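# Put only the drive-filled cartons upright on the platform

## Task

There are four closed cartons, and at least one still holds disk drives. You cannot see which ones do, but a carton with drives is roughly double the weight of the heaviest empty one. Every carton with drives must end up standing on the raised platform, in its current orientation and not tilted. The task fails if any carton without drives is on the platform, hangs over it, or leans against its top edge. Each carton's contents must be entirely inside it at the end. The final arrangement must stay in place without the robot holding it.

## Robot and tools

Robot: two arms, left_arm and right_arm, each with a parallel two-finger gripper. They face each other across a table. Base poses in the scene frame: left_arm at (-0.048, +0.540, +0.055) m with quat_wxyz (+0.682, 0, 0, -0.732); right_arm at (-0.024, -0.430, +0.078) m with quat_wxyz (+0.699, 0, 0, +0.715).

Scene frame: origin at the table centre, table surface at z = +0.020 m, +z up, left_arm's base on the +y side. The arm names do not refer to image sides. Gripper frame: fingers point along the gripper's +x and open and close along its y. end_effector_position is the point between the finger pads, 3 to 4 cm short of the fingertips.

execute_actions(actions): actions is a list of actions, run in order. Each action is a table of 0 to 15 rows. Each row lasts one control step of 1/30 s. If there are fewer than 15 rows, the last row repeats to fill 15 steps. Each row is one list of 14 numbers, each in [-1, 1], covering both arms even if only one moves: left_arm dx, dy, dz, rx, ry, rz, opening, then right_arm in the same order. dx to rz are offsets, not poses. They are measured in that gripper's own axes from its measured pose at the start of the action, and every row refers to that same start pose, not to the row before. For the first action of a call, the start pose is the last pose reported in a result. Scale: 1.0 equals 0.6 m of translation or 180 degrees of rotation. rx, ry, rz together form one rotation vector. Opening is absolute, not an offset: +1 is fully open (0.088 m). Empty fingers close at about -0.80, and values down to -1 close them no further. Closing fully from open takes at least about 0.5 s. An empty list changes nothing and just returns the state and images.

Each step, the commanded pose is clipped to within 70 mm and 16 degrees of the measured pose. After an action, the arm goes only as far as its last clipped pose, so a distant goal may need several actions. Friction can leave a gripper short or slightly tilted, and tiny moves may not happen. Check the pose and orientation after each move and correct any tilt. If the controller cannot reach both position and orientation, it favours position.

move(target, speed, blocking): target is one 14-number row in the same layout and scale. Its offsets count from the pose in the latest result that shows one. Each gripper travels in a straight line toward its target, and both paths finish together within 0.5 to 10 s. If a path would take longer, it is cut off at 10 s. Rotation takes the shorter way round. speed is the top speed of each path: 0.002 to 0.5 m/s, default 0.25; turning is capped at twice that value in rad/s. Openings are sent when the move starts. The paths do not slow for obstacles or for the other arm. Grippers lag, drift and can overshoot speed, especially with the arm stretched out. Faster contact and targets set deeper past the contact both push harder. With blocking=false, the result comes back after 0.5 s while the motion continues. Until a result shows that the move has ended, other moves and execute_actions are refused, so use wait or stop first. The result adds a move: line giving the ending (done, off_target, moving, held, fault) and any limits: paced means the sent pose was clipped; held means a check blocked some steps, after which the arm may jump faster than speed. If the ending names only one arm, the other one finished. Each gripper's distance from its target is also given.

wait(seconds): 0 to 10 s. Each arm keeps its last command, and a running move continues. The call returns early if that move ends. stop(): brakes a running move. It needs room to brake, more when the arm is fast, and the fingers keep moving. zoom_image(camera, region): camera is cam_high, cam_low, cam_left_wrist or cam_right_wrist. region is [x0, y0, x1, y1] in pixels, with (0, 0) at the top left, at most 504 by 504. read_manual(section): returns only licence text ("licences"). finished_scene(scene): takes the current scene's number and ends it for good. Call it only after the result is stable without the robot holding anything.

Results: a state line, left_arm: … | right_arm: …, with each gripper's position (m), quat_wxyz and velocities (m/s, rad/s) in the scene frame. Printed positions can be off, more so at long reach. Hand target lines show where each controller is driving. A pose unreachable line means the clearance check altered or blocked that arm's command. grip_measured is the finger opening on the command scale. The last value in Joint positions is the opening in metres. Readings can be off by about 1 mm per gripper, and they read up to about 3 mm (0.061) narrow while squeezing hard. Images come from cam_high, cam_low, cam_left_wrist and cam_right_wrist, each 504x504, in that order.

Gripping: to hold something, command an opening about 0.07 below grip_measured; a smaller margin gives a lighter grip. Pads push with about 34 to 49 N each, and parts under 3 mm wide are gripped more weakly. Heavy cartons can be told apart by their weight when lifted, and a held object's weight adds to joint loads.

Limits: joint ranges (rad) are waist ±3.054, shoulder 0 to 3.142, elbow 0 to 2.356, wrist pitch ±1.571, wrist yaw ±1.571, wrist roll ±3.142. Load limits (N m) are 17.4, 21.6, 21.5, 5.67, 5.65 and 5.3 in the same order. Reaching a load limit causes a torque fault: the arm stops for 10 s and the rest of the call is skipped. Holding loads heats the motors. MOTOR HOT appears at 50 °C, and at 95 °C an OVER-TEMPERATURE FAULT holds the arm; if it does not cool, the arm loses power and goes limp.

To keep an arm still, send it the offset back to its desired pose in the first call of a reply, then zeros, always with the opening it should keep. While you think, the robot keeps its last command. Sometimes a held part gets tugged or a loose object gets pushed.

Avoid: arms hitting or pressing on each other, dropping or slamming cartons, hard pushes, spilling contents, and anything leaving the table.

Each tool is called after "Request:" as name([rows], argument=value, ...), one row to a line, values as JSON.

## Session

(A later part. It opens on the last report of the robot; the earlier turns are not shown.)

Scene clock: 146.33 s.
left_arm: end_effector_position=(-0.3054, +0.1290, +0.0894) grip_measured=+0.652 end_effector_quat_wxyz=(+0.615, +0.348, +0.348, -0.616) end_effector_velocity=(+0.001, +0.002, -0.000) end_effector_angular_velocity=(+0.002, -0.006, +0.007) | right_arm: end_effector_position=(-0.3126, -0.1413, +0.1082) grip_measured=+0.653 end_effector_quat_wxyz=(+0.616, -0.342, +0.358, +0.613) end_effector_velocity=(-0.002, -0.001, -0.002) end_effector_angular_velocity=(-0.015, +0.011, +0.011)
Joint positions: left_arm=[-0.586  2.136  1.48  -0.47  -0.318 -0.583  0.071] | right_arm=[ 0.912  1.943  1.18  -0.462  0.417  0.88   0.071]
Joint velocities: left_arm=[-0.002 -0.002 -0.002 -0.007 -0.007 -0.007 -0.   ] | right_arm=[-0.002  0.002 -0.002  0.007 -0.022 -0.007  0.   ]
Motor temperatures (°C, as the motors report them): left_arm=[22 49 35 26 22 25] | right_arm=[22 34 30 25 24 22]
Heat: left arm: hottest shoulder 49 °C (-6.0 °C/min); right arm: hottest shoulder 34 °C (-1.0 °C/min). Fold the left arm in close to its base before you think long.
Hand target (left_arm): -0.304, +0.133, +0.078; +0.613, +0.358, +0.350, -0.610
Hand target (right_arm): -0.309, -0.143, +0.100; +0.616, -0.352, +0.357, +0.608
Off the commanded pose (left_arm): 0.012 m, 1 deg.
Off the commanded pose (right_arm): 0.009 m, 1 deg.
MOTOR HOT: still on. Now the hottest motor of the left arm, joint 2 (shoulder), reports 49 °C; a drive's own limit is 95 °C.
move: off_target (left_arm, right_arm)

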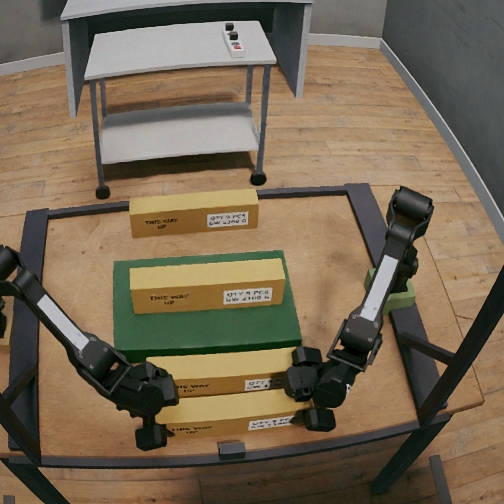

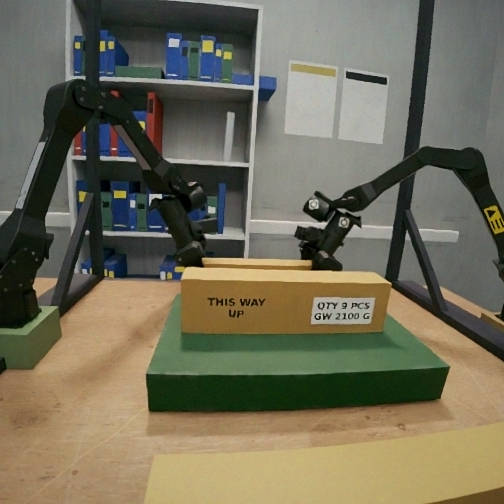

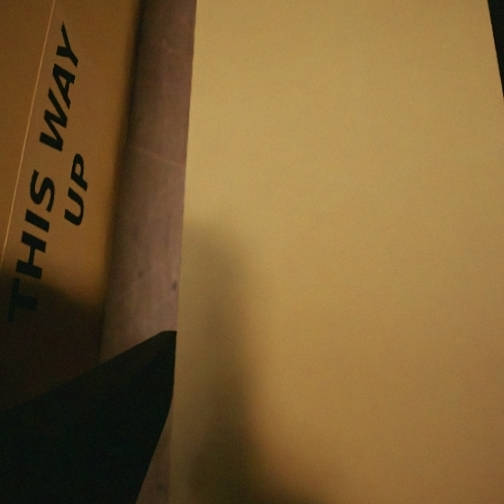

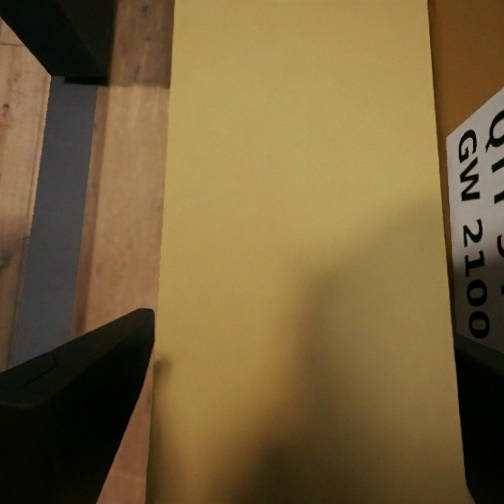

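Request:
move(target=[0,-0.004,0,0,0,0,0.55,0.0295,-0.008,-0.019,0,0.005,-0.004,0.52], speed=0.03)

Request:
move(target=[0,0,0,0,0,0,0.21,0,0,0,0,0,0,0.21])

Request:
move(target=[-0.0856,0,0.052,0,0,0,0.21,-0.0866,0,0.05,0,0,0,0.21], speed=0.04)

Scene clock: 155.03 s.
left_arm: end_effector_position=(-0.3060, +0.1298, +0.0893) grip_measured=+0.552 end_effector_quat_wxyz=(+0.614, +0.349, +0.348, -0.616) end_effector_velocity=(+0.001, +0.005, -0.001) end_effector_angular_velocity=(+0.013, -0.015, +0.002) | right_arm: end_effector_position=(-0.3117, -0.1405, +0.0957) grip_measured=+0.523 end_effector_quat_wxyz=(+0.616, -0.340, +0.360, +0.613) end_effector_velocity=(+0.003, +0.002, -0.000) end_effector_angular_velocity=(+0.007, -0.006, -0.004)
Joint positions: left_arm=[-0.588  2.136  1.48  -0.472 -0.318 -0.584  0.066] | right_arm=[ 0.908  1.966  1.154 -0.41   0.415  0.88   0.065]
Joint velocities: left_arm=[-0.007 -0.002 -0.002 -0.022 -0.007 -0.007 -0.   ] | right_arm=[-0.007 -0.002 -0.007  0.007  0.007 -0.007 -0.   ]
Motor temperatures (°C, as the motors report them): left_arm=[22 49 34 26 22 25] | right_arm=[22 33 29 25 24 22]
Heat: left arm: hottest shoulder 49 °C (-4.0 °C/min); right arm: hottest shoulder 33 °C (-1.0 °C/min). Fold the left arm in close to its base before you think long.
Hand target (left_arm): -0.308, +0.129, +0.089; +0.615, +0.348, +0.348, -0.616
Hand target (right_arm): -0.308, -0.142, +0.087; +0.617, -0.349, +0.361, +0.606
Off the commanded pose (left_arm): 0.002 m, 0 deg.
Off the commanded pose (right_arm): 0.009 m, 1 deg.
MOTOR HOT: still on. Now the hottest motor of the left arm, joint 2 (shoulder), reports 49 °C; a drive's own limit is 95 °C.
move: off_target (right_arm)

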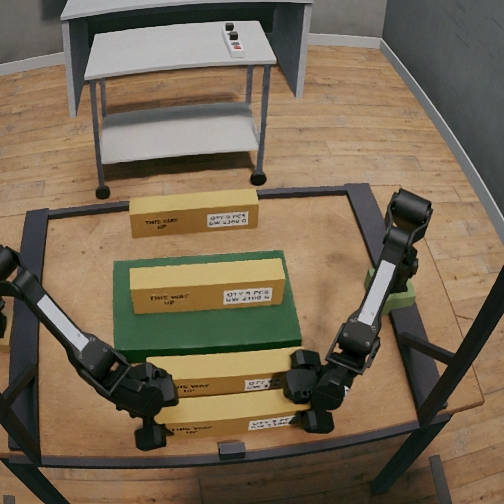

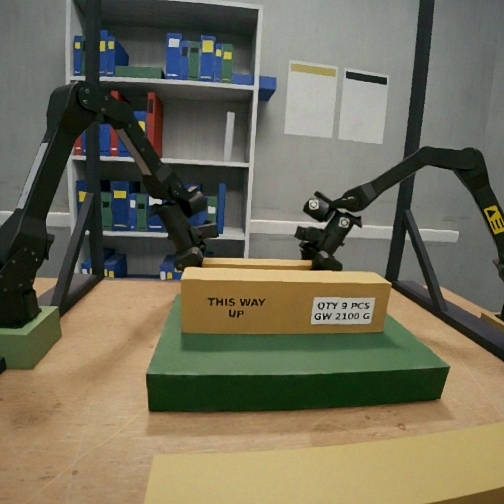

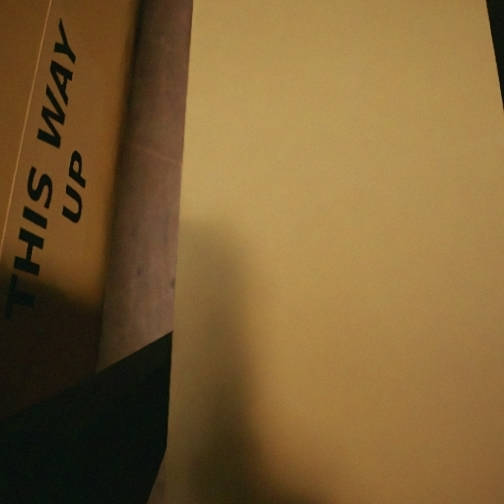

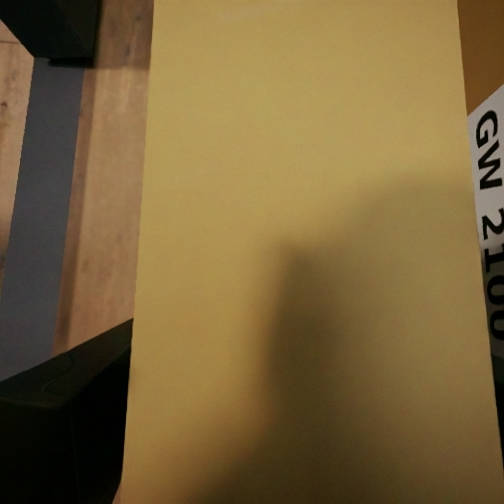

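Scene clock: 155.53 s.
left_arm: end_effector_position=(-0.3081, +0.1303, +0.0894) grip_measured=+0.292 end_effector_quat_wxyz=(+0.612, +0.348, +0.349, -0.618) end_effector_velocity=(+0.003, +0.000, -0.000) end_effector_angular_velocity=(+0.002, -0.013, -0.001) | right_arm: end_effector_position=(-0.3126, -0.1407, +0.0957) grip_measured=+0.286 end_effector_quat_wxyz=(+0.614, -0.340, +0.361, +0.614) end_effector_velocity=(+0.002, -0.001, -0.001) end_effector_angular_velocity=(-0.010, +0.002, -0.006)
Joint positions: left_arm=[-0.591  2.136  1.48  -0.468 -0.315 -0.586  0.053] | right_arm=[ 0.908  1.966  1.154 -0.408  0.411  0.879  0.053]
Joint velocities: left_arm=[ 0.002 -0.002 -0.002 -0.007 -0.007  0.007 -0.   ] | right_arm=[-0.002 -0.002 -0.002 -0.007 -0.007  0.007 -0.   ]
Motor temperatures (°C, as the motors report them): left_arm=[22 49 34 26 22 25] | right_arm=[22 33 29 25 24 22]
Heat: left arm: hottest shoulder 49 °C (-3.0 °C/min); right arm: hottest shoulder 33 °C (-1.0 °C/min). Fold the left arm in close to its base before you think long.
Hand target (left_arm): -0.306, +0.130, +0.089; +0.614, +0.349, +0.348, -0.616
Hand target (right_arm): -0.312, -0.140, +0.096; +0.616, -0.340, +0.360, +0.613
Off the commanded pose (left_arm): 0.002 m, 0 deg.
Off the commanded pose (right_arm): 0.001 m, 0 deg.
MOTOR HOT: still on. Now the hottest motor of the left arm, joint 2 (shoulder), reports 49 °C; a drive's own limit is 95 °C.
move: done

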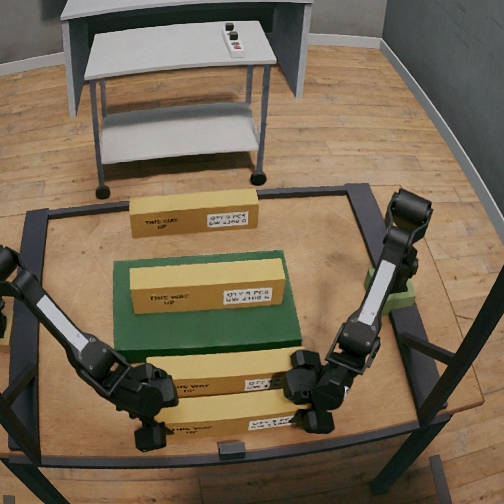

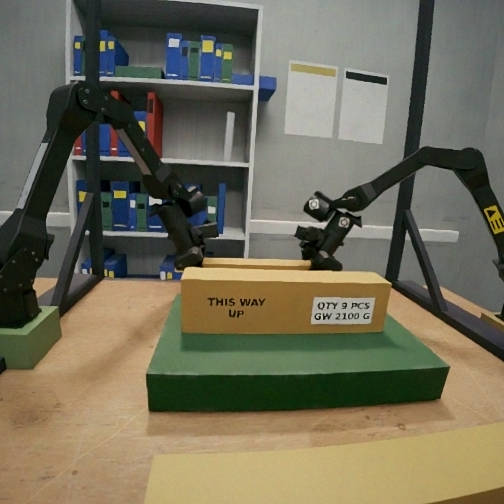

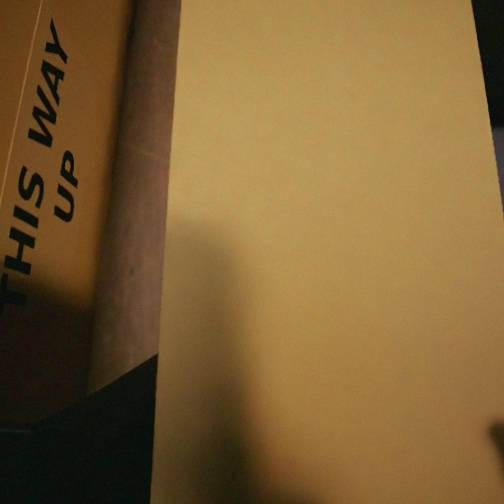

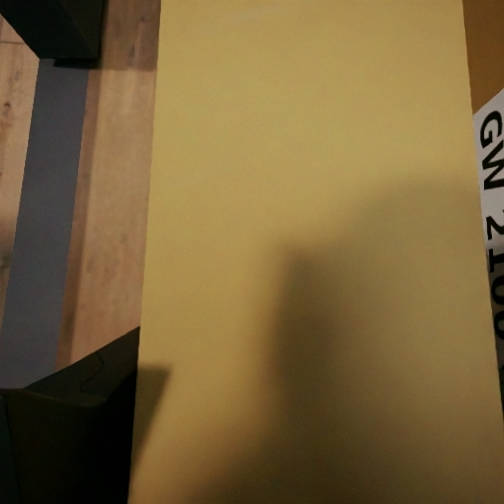

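Scene clock: 157.37 s.
left_arm: end_effector_position=(-0.2958, +0.1289, +0.1196) grip_measured=+0.292 end_effector_quat_wxyz=(+0.617, +0.374, +0.349, -0.598) end_effector_velocity=(+0.002, +0.003, +0.003) end_effector_angular_velocity=(+0.005, -0.009, +0.007) | right_arm: end_effector_position=(-0.3014, -0.1397, +0.1298) grip_measured=+0.286 end_effector_quat_wxyz=(+0.621, -0.365, +0.357, +0.595) end_effector_velocity=(+0.003, -0.002, -0.001) end_effector_angular_velocity=(-0.028, -0.011, +0.018)
Joint positions: left_arm=[-0.572  2.113  1.591 -0.662 -0.324 -0.572  0.053] | right_arm=[ 0.89   1.911  1.247 -0.614  0.412  0.87   0.053]
Joint velocities: left_arm=[-0.002 -0.007  0.002 -0.022 -0.007 -0.007 -0.   ] | right_arm=[-0.007 -0.002  0.002 -0.022 -0.022 -0.022 -0.   ]
Motor temperatures (°C, as the motors report them): left_arm=[22 50 34 26 22 25] | right_arm=[22 34 29 25 24 22]
Heat: left arm: hottest shoulder 50 °C (-2.0 °C/min); right arm: hottest shoulder 34 °C (+0.0 °C/min). Fold the left arm in close to its base before you think long.
Hand target (left_arm): -0.307, +0.131, +0.149; +0.612, +0.348, +0.350, -0.618
Hand target (right_arm): -0.311, -0.141, +0.155; +0.614, -0.340, +0.361, +0.614
Off the commanded pose (left_arm): 0.032 m, 4 deg.
Off the commanded pose (right_arm): 0.028 m, 4 deg.
MOTOR HOT: still on. Now the hottest motor of the left arm, joint 2 (shoulder), reports 50 °C; a drive's own limit is 95 °C.
move: off_target (left_arm, right_arm)

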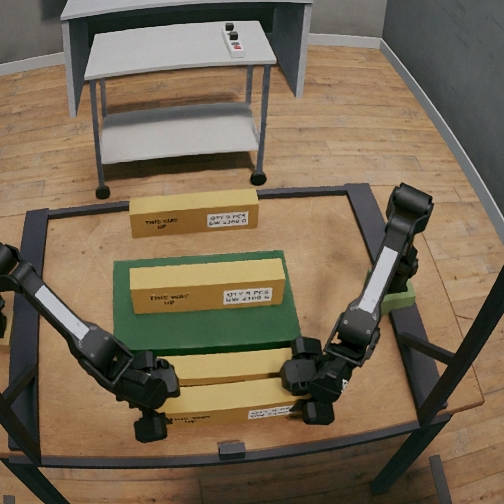

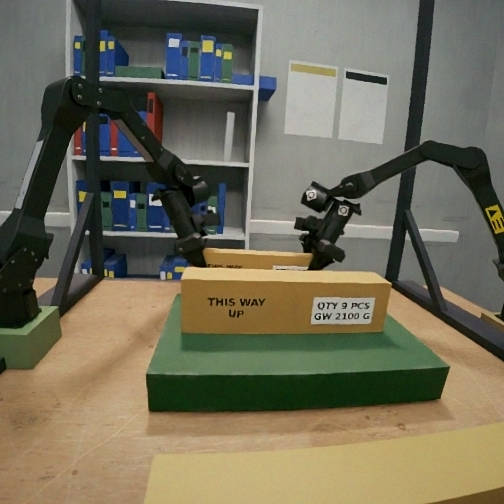

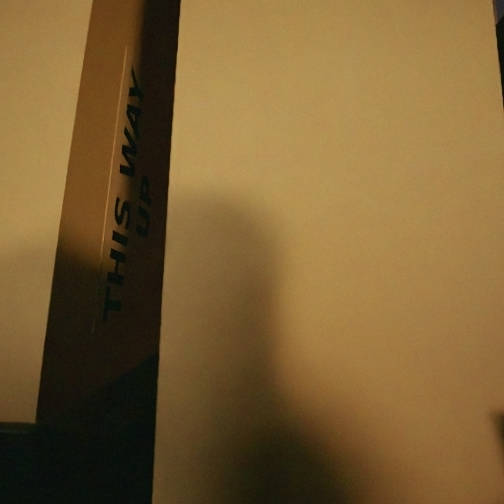

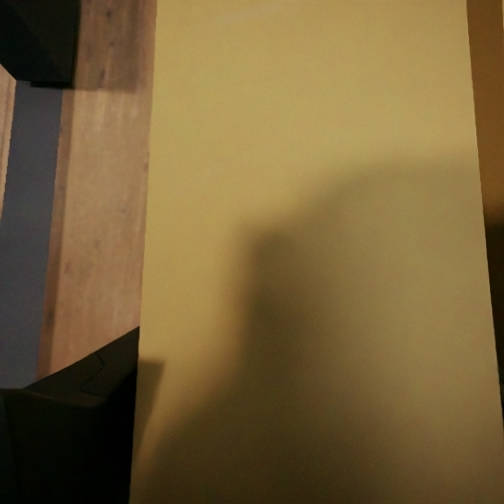

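Request:
move(target=[-0.187,-0.008,0.103,0,-0.013,-0.016,0.21,-0.167,0.008,0.094,0,-0.011,0.016,0.21], speed=0.05)

Scene clock: 163.50 s.
left_arm: end_effector_position=(-0.2988, +0.1312, +0.2091) grip_measured=+0.292 end_effector_quat_wxyz=(+0.608, +0.390, +0.356, -0.593) end_effector_velocity=(+0.003, +0.001, +0.004) end_effector_angular_velocity=(-0.007, -0.018, +0.012) | right_arm: end_effector_position=(-0.3037, -0.1391, +0.2143) grip_measured=+0.286 end_effector_quat_wxyz=(+0.617, -0.376, +0.358, +0.592) end_effector_velocity=(+0.001, -0.001, +0.001) end_effector_angular_velocity=(-0.014, -0.015, +0.019)
Joint positions: left_arm=[-0.575  2.103  1.947 -1.065 -0.307 -0.571  0.053] | right_arm=[ 0.888  1.849  1.519 -0.967  0.401  0.862  0.053]
Joint velocities: left_arm=[-0.002 -0.002  0.012 -0.022 -0.022 -0.007 -0.   ] | right_arm=[-0.002  0.002  0.012 -0.022 -0.007 -0.022 -0.   ]
Motor temperatures (°C, as the motors report them): left_arm=[22 55 35 26 22 25] | right_arm=[23 38 30 24 24 22]
Heat: left arm: hottest shoulder 55 °C (+5.1 °C/min); right arm: hottest shoulder 38 °C (+5.1 °C/min). Fold the left arm in close to its base before you think long.
Hand target (left_arm): -0.306, +0.130, +0.247; +0.608, +0.353, +0.346, -0.621
Hand target (right_arm): -0.309, -0.139, +0.244; +0.612, -0.345, +0.356, +0.617
Off the commanded pose (left_arm): 0.039 m, 5 deg.
Off the commanded pose (right_arm): 0.031 m, 5 deg.
MOTOR HOT: still on. Now the hottest motor of the left arm, joint 2 (shoulder), reports 55 °C; a drive's own limit is 95 °C.
move: off_target (left_arm, right_arm)

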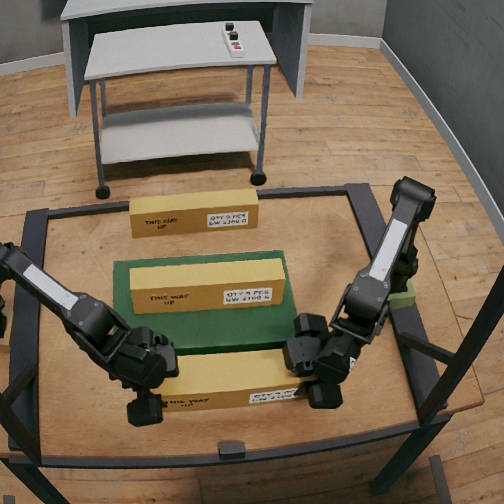

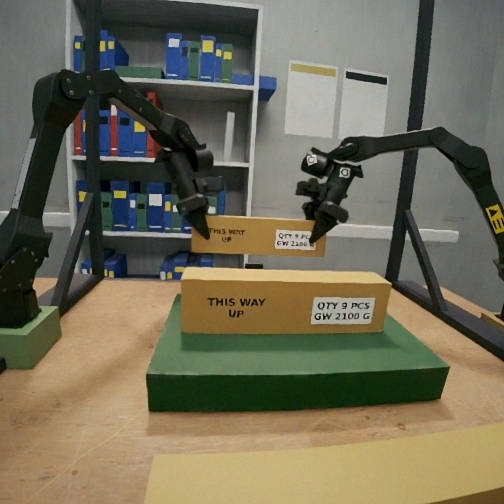

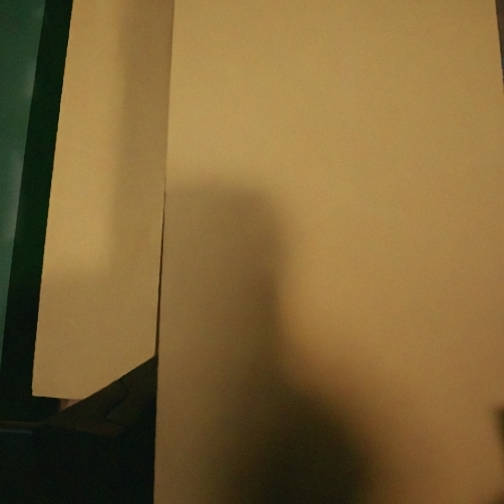

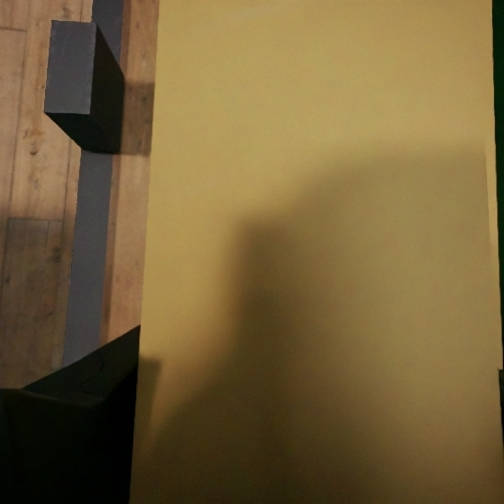

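Request:
move(target=[-0.039,0.322,0,0,-0.022,-0.018,0.21,-0.007,-0.322,0.027,0,-0.018,0.016,0.21], speed=0.06)

Scene clock: 173.20 s.
left_arm: end_effector_position=(-0.1048, +0.1393, +0.2126) grip_measured=+0.292 end_effector_quat_wxyz=(+0.597, +0.379, +0.370, -0.602) end_effector_velocity=(+0.003, +0.003, -0.002) end_effector_angular_velocity=(+0.011, -0.005, +0.012) | right_arm: end_effector_position=(-0.1088, -0.1278, +0.2196) grip_measured=+0.286 end_effector_quat_wxyz=(+0.613, -0.364, +0.363, +0.599) end_effector_velocity=(+0.000, -0.003, -0.003) end_effector_angular_velocity=(-0.019, +0.011, +0.009)
Joint positions: left_arm=[-0.098  1.717  1.433 -0.839 -0.075 -0.137  0.053] | right_arm=[ 0.338  1.369  1.021 -0.765  0.184  0.331  0.053]
Joint velocities: left_arm=[ 0.002 -0.002 -0.007 -0.007 -0.007 -0.007 -0.   ] | right_arm=[-0.007 -0.002 -0.007 -0.007 -0.022 -0.007 -0.   ]
Motor temperatures (°C, as the motors report them): left_arm=[22 62 37 26 22 25] | right_arm=[23 42 31 24 24 22]
Heat: left arm: hottest shoulder 62 °C (+13.1 °C/min); right arm: hottest shoulder 42 °C (+10.1 °C/min). Fold the left arm in close to its base before you think long.
Hand target (left_arm): -0.108, +0.141, +0.239; +0.601, +0.357, +0.348, -0.624
Hand target (right_arm): -0.111, -0.128, +0.235; +0.613, -0.350, +0.347, +0.618
Off the commanded pose (left_arm): 0.028 m, 4 deg.
Off the commanded pose (right_arm): 0.014 m, 3 deg.
MOTOR HOT: still on. Now the hottest motor of the left arm, joint 2 (shoulder), reports 62 °C; a drive's own limit is 95 °C.
move: off_target (left_arm, right_arm)

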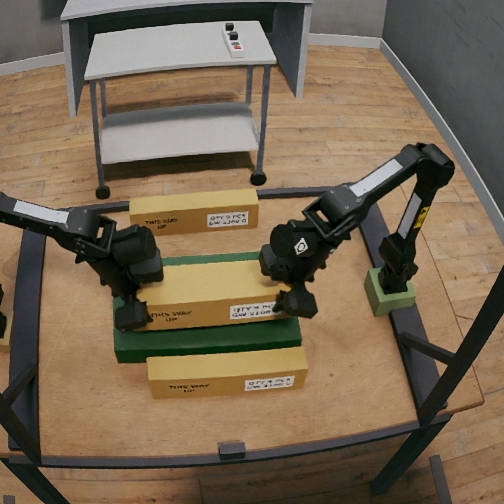

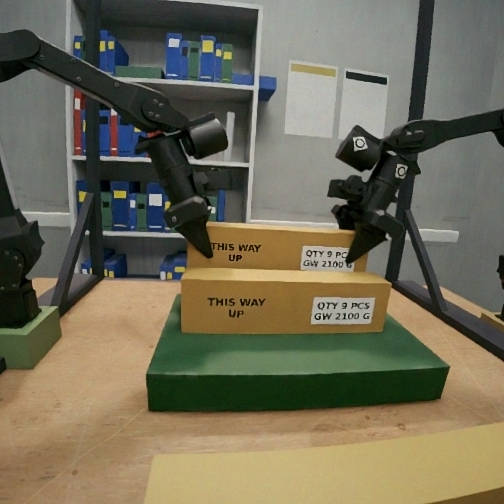

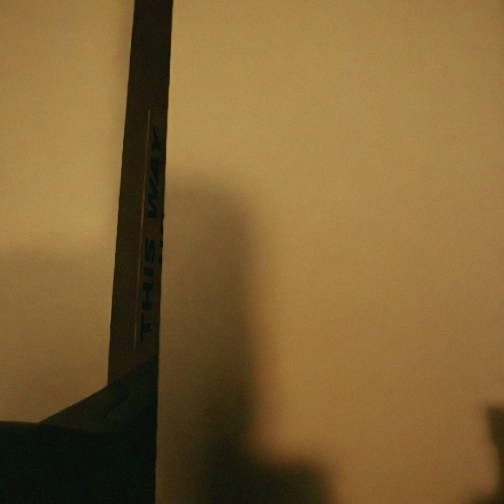

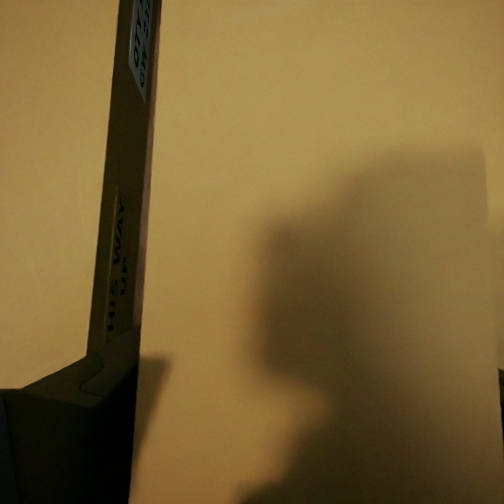

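Request:
move(target=[0.104,-0.002,-0.055,0,-0.022,0,0.21,0.108,0.002,-0.058,0,-0.012,0.004,0.21], speed=0.028)

Scene clock: 179.20 s.
left_arm: end_effector_position=(-0.1025, +0.1398, +0.1463) grip_measured=+0.292 end_effector_quat_wxyz=(+0.611, +0.356, +0.351, -0.614) end_effector_velocity=(+0.001, +0.004, -0.004) end_effector_angular_velocity=(+0.006, +0.011, +0.033) | right_arm: end_effector_position=(-0.1062, -0.1290, +0.1511) grip_measured=+0.286 end_effector_quat_wxyz=(+0.620, -0.350, +0.355, +0.607) end_effector_velocity=(-0.000, -0.005, -0.005) end_effector_angular_velocity=(-0.009, -0.000, +0.012)
Joint positions: left_arm=[-0.096  1.716  1.135 -0.471 -0.082 -0.136  0.053] | right_arm=[ 0.334  1.41   0.755 -0.42   0.189  0.328  0.053]
Joint velocities: left_arm=[-0.002 -0.007 -0.022  0.007 -0.007 -0.037 -0.   ] | right_arm=[ 0.002 -0.007 -0.022  0.007 -0.007 -0.007 -0.   ]
Motor temperatures (°C, as the motors report them): left_arm=[22 62 37 27 22 25] | right_arm=[23 41 31 25 24 22]
Heat: left arm: hottest shoulder 62 °C (+12.1 °C/min); right arm: hottest shoulder 41 °C (+7.1 °C/min). Fold the left arm in close to its base before you think long.
Hand target (left_arm): -0.105, +0.141, +0.142; +0.609, +0.359, +0.349, -0.615
Hand target (right_arm): -0.109, -0.128, +0.146; +0.616, -0.351, +0.354, +0.610
Off the commanded pose (left_arm): 0.005 m, 0 deg.
Off the commanded pose (right_arm): 0.006 m, 1 deg.
MOTOR HOT: still on. Now the hottest motor of the left arm, joint 2 (shoulder), reports 62 °C; a drive's own limit is 95 °C.
move: done

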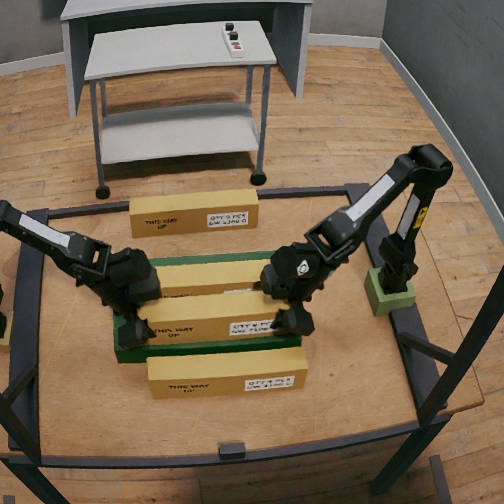

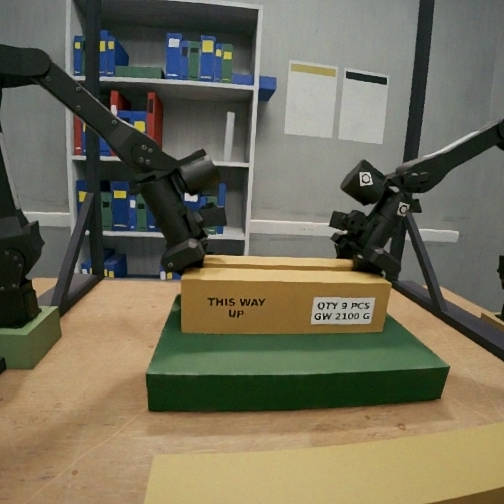

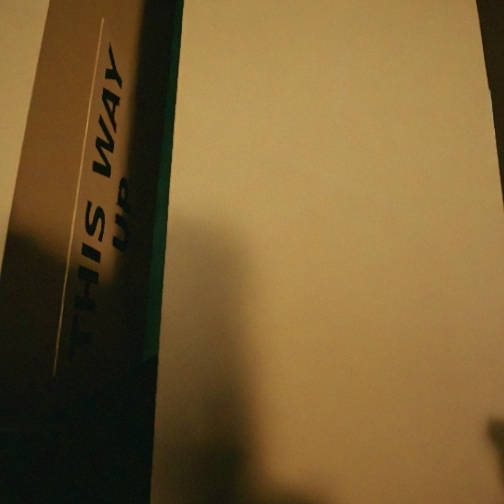

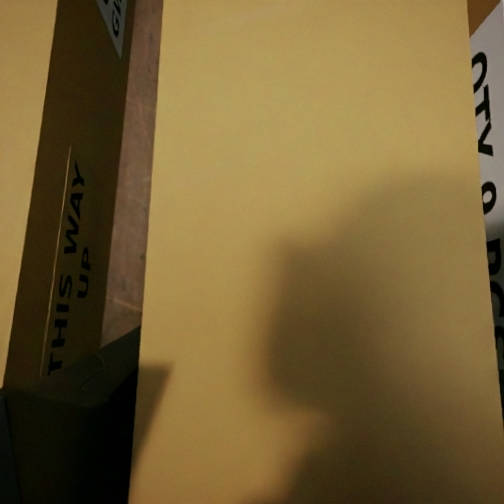

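Request:
move(target=[0,0,0,0,0,0,0.46,0,0,0,0,0,0,0.46])

Request:
move(target=[-0.125,0,0.062,0,0,0,0.46,-0.118,0,0.064,0,0,0,0.46], speed=0.1)

Scene clock: 182.73 s.
left_arm: end_effector_position=(-0.1047, +0.1403, +0.1463) grip_measured=+0.457 end_effector_quat_wxyz=(+0.610, +0.357, +0.349, -0.616) end_effector_velocity=(+0.001, +0.005, -0.002) end_effector_angular_velocity=(+0.021, -0.006, +0.008) | right_arm: end_effector_position=(-0.1086, -0.1296, +0.1515) grip_measured=+0.455 end_effector_quat_wxyz=(+0.618, -0.350, +0.353, +0.610) end_effector_velocity=(-0.001, +0.001, +0.000) end_effector_angular_velocity=(+0.005, +0.012, -0.005)
Joint positions: left_arm=[-0.103  1.715  1.133 -0.469 -0.086 -0.136  0.061] | right_arm=[ 0.342  1.408  0.754 -0.418  0.189  0.328  0.061]
Joint velocities: left_arm=[-0.002 -0.002 -0.002 -0.022 -0.007 -0.007 -0.   ] | right_arm=[-0.002 -0.002 -0.002  0.007 -0.007  0.007 -0.   ]
Motor temperatures (°C, as the motors report them): left_arm=[22 60 37 27 22 25] | right_arm=[23 40 31 25 24 22]
Heat: left arm: hottest shoulder 60 °C (+9.0 °C/min); right arm: hottest shoulder 40 °C (+6.0 °C/min). Fold the left arm in close to its base before you think long.
Hand target (left_arm): -0.102, +0.140, +0.146; +0.611, +0.356, +0.351, -0.614
Hand target (right_arm): -0.106, -0.129, +0.151; +0.620, -0.349, +0.355, +0.607
Off the commanded pose (left_arm): 0.002 m, 0 deg.
Off the commanded pose (right_arm): 0.003 m, 0 deg.
MOTOR HOT: still on. Now the hottest motor of the left arm, joint 2 (shoulder), reports 60 °C; a drive's own limit is 95 °C.
move: done

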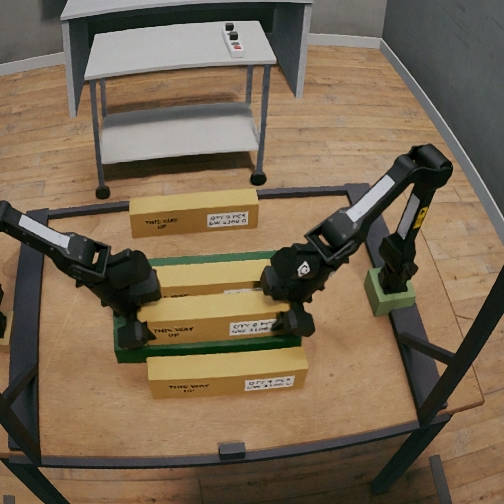

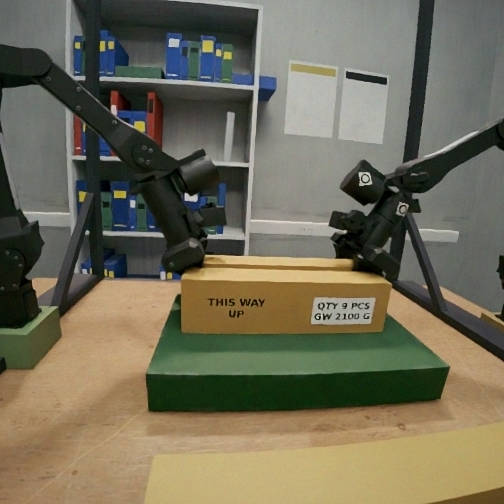

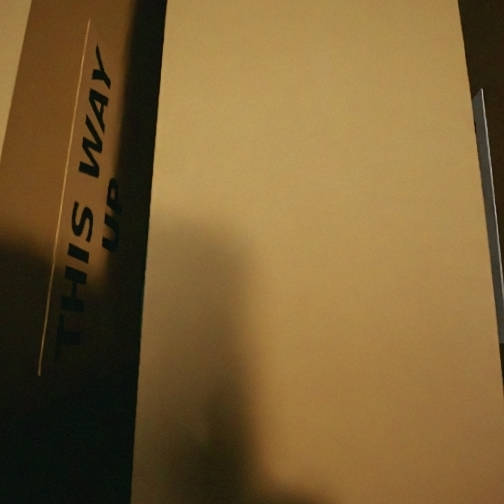

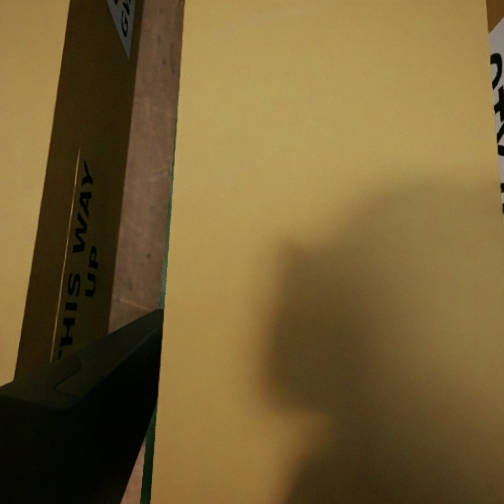

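Scene clock: 183.97 s.
left_arm: end_effector_position=(-0.1048, +0.1473, +0.2240) grip_measured=+0.458 end_effector_quat_wxyz=(+0.608, +0.361, +0.352, -0.613) end_effector_velocity=(-0.004, +0.003, +0.001) end_effector_angular_velocity=(+0.015, +0.028, +0.006) | right_arm: end_effector_position=(-0.1082, -0.1336, +0.2257) grip_measured=+0.457 end_effector_quat_wxyz=(+0.615, -0.357, +0.356, +0.607) end_effector_velocity=(+0.004, -0.004, -0.002) end_effector_angular_velocity=(-0.027, -0.021, +0.001)
Joint positions: left_arm=[-0.106  1.643  1.372 -0.794 -0.087 -0.138  0.061] | right_arm=[ 0.346  1.326  1.003 -0.765  0.189  0.329  0.061]
Joint velocities: left_arm=[-0.002 -0.002  0.007 -0.022  0.022 -0.022 -0.   ] | right_arm=[-0.002  0.002  0.007 -0.037  0.007 -0.007 -0.   ]
Motor temperatures (°C, as the motors report them): left_arm=[22 60 37 27 22 25] | right_arm=[23 39 31 25 24 22]
Heat: left arm: hottest shoulder 60 °C (+9.1 °C/min); right arm: hottest shoulder 39 °C (+4.1 °C/min). Fold the left arm in close to its base before you think long.
Hand target (left_arm): -0.106, +0.146, +0.230; +0.610, +0.357, +0.349, -0.616
Hand target (right_arm): -0.109, -0.132, +0.232; +0.617, -0.350, +0.353, +0.610
Off the commanded pose (left_arm): 0.006 m, 1 deg.
Off the commanded pose (right_arm): 0.006 m, 1 deg.
MOTOR HOT: still on. Now the hottest motor of the left arm, joint 2 (shoulder), reports 60 °C; a drive's own limit is 95 °C.
move: done

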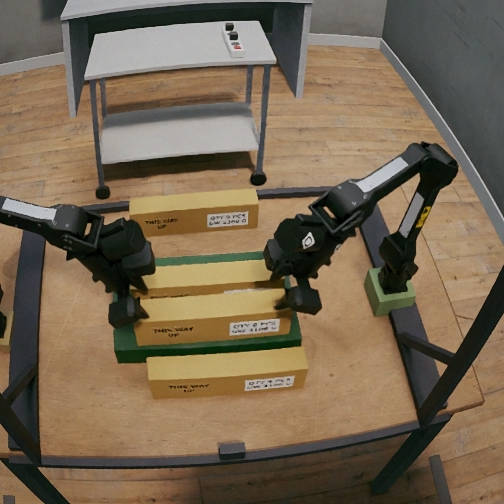

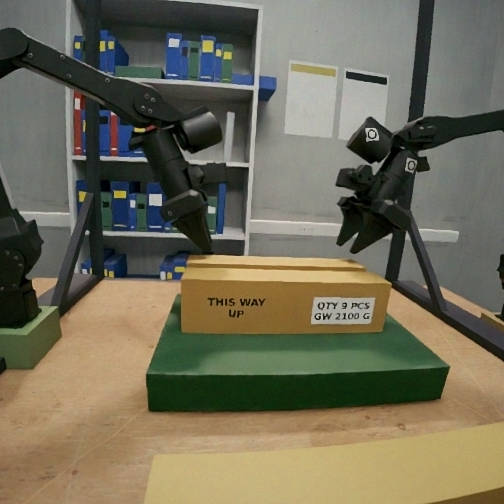

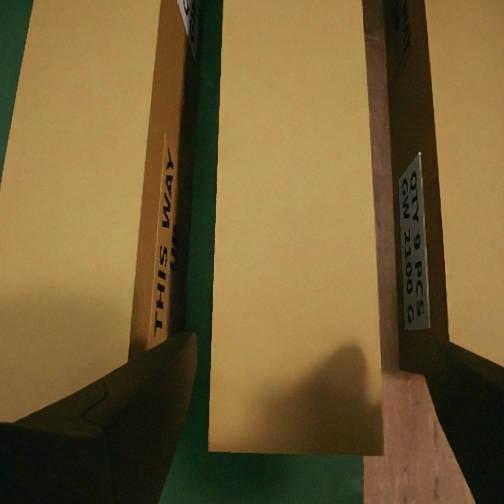

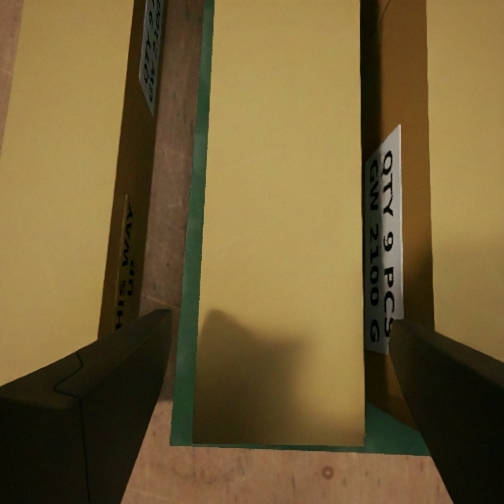

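Request:
move(target=[0.074,0.617,-0.067,-0.003,-0.002,0,0.9,0.095,-0.613,-0.0235,0,-0.002,0.003,0.9], speed=0.22)

Scene clock: 193.23 s.
left_arm: end_effector_position=(+0.2630, +0.1543, +0.1759) grip_measured=+0.898 end_effector_quat_wxyz=(+0.614, +0.347, +0.350, -0.617) end_effector_velocity=(-0.001, +0.001, -0.001) end_effector_angular_velocity=(+0.007, +0.021, +0.006) | right_arm: end_effector_position=(+0.2596, -0.1200, +0.1784) grip_measured=+0.897 end_effector_quat_wxyz=(+0.617, -0.357, +0.350, +0.607) end_effector_velocity=(+0.000, +0.000, -0.001) end_effector_angular_velocity=(+0.000, +0.006, +0.007)
Joint positions: left_arm=[ 0.861  2.132  1.835 -0.879  0.378  0.714  0.083] | right_arm=[-0.896  1.869  1.381 -0.714 -0.381 -0.799  0.083]
Joint velocities: left_arm=[ 0.002  0.007  0.012 -0.022  0.007 -0.007 -0.   ] | right_arm=[-0.002  0.007  0.007 -0.007 -0.007 -0.007 -0.   ]
Motor temperatures (°C, as the motors report them): left_arm=[22 57 37 27 22 25] | right_arm=[23 37 31 25 24 22]
Heat: left arm: hottest shoulder 57 °C (+7.1 °C/min); right arm: hottest shoulder 37 °C (+3.0 °C/min). Fold the left arm in close to its base before you think long.
Hand target (left_arm): +0.264, +0.153, +0.170; +0.610, +0.348, +0.354, -0.618
Hand target (right_arm): +0.262, -0.119, +0.176; +0.615, -0.357, +0.352, +0.608
Off the commanded pose (left_arm): 0.008 m, 1 deg.
Off the commanded pose (right_arm): 0.007 m, 1 deg.
MOTOR HOT: still on. Now the hottest motor of the left arm, joint 2 (shoulder), reports 57 °C; a drive's own limit is 95 °C.
move: done

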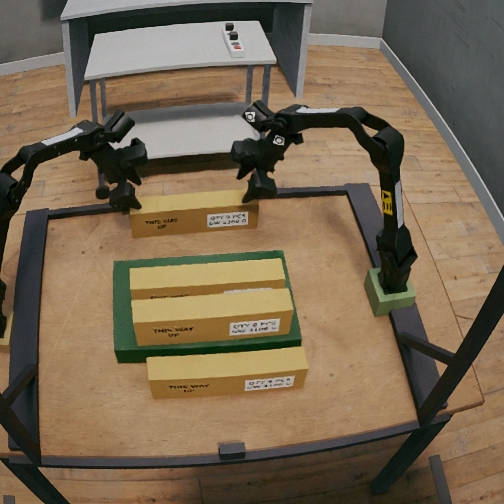

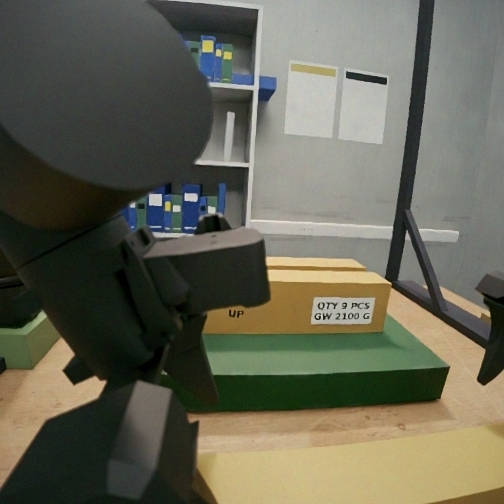

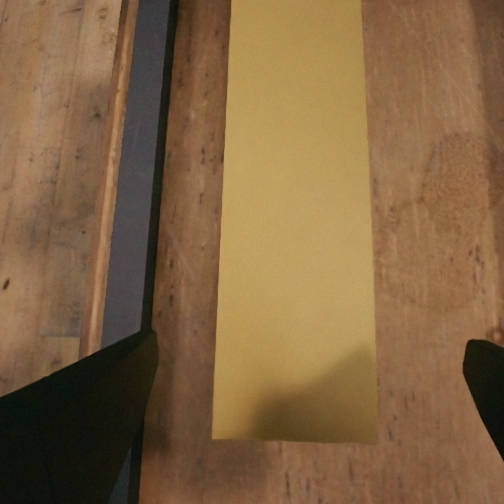

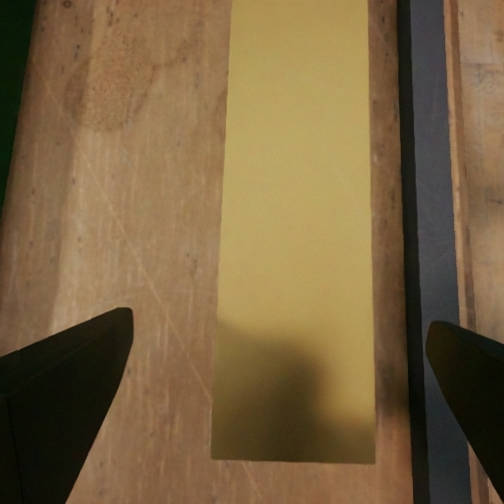

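Request:
move(target=[0.1435,-0.002,-0.083,0,0.005,0,0.9,0.1286,-0.008,-0.082,0,0.002,0.004,0.9], speed=0.06)

Scene clock: 202.17 s.
left_arm: end_effector_position=(+0.2660, +0.1508, +0.0883) grip_measured=+0.898 end_effector_quat_wxyz=(+0.617, +0.352, +0.343, -0.614) end_effector_velocity=(+0.005, -0.002, +0.003) end_effector_angular_velocity=(-0.005, -0.029, +0.013) | right_arm: end_effector_position=(+0.2683, -0.1216, +0.0952) grip_measured=+0.897 end_effector_quat_wxyz=(+0.618, -0.358, +0.346, +0.608) end_effector_velocity=(-0.002, -0.002, +0.001) end_effector_angular_velocity=(+0.011, +0.015, +0.007)
Joint positions: left_arm=[ 0.857  2.215  1.609 -0.554  0.367  0.715  0.083] | right_arm=[-0.915  2.01   1.219 -0.413 -0.389 -0.822  0.083]
Joint velocities: left_arm=[-0.002 -0.002  0.002  0.022 -0.022 -0.007 -0.   ] | right_arm=[-0.007 -0.007 -0.007 -0.007 -0.022 -0.007  0.   ]
Motor temperatures (°C, as the motors report them): left_arm=[22 55 37 27 22 25] | right_arm=[22 37 31 25 24 22]
Heat: left arm: hottest shoulder 55 °C (+6.1 °C/min); right arm: hottest shoulder 37 °C (+3.0 °C/min). Fold the left arm in close to its base before you think long.
Hand target (left_arm): +0.262, +0.153, +0.077; +0.611, +0.352, +0.355, -0.614
Hand target (right_arm): +0.266, -0.124, +0.087; +0.612, -0.357, +0.354, +0.610
Off the commanded pose (left_arm): 0.013 m, 2 deg.
Off the commanded pose (right_arm): 0.009 m, 1 deg.
MOTOR HOT: still on. Now the hottest motor of the left arm, joint 2 (shoulder), reports 55 °C; a drive's own limit is 95 °C.
move: off_target (left_arm, right_arm)

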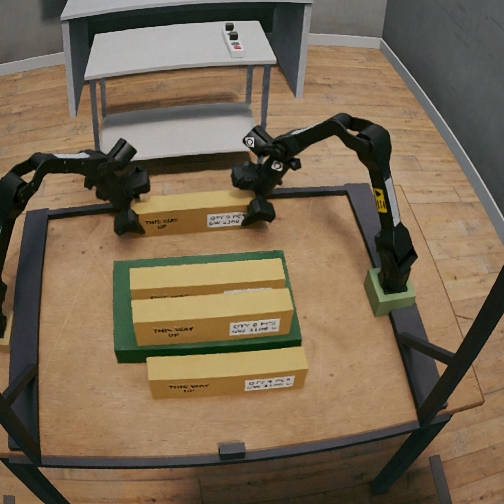

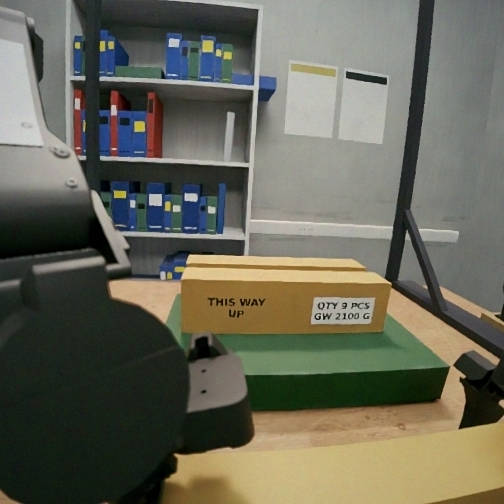

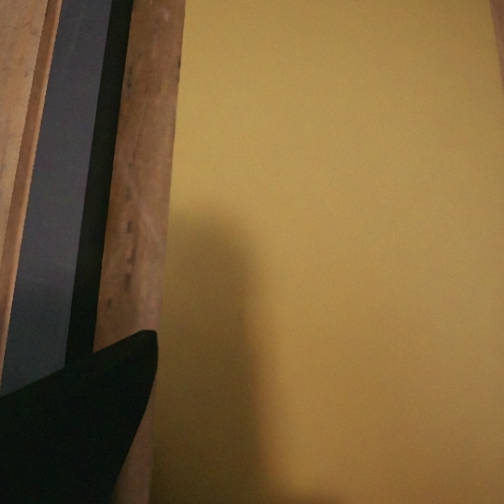

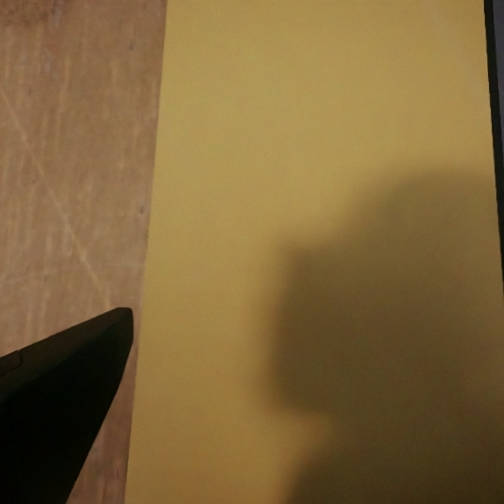

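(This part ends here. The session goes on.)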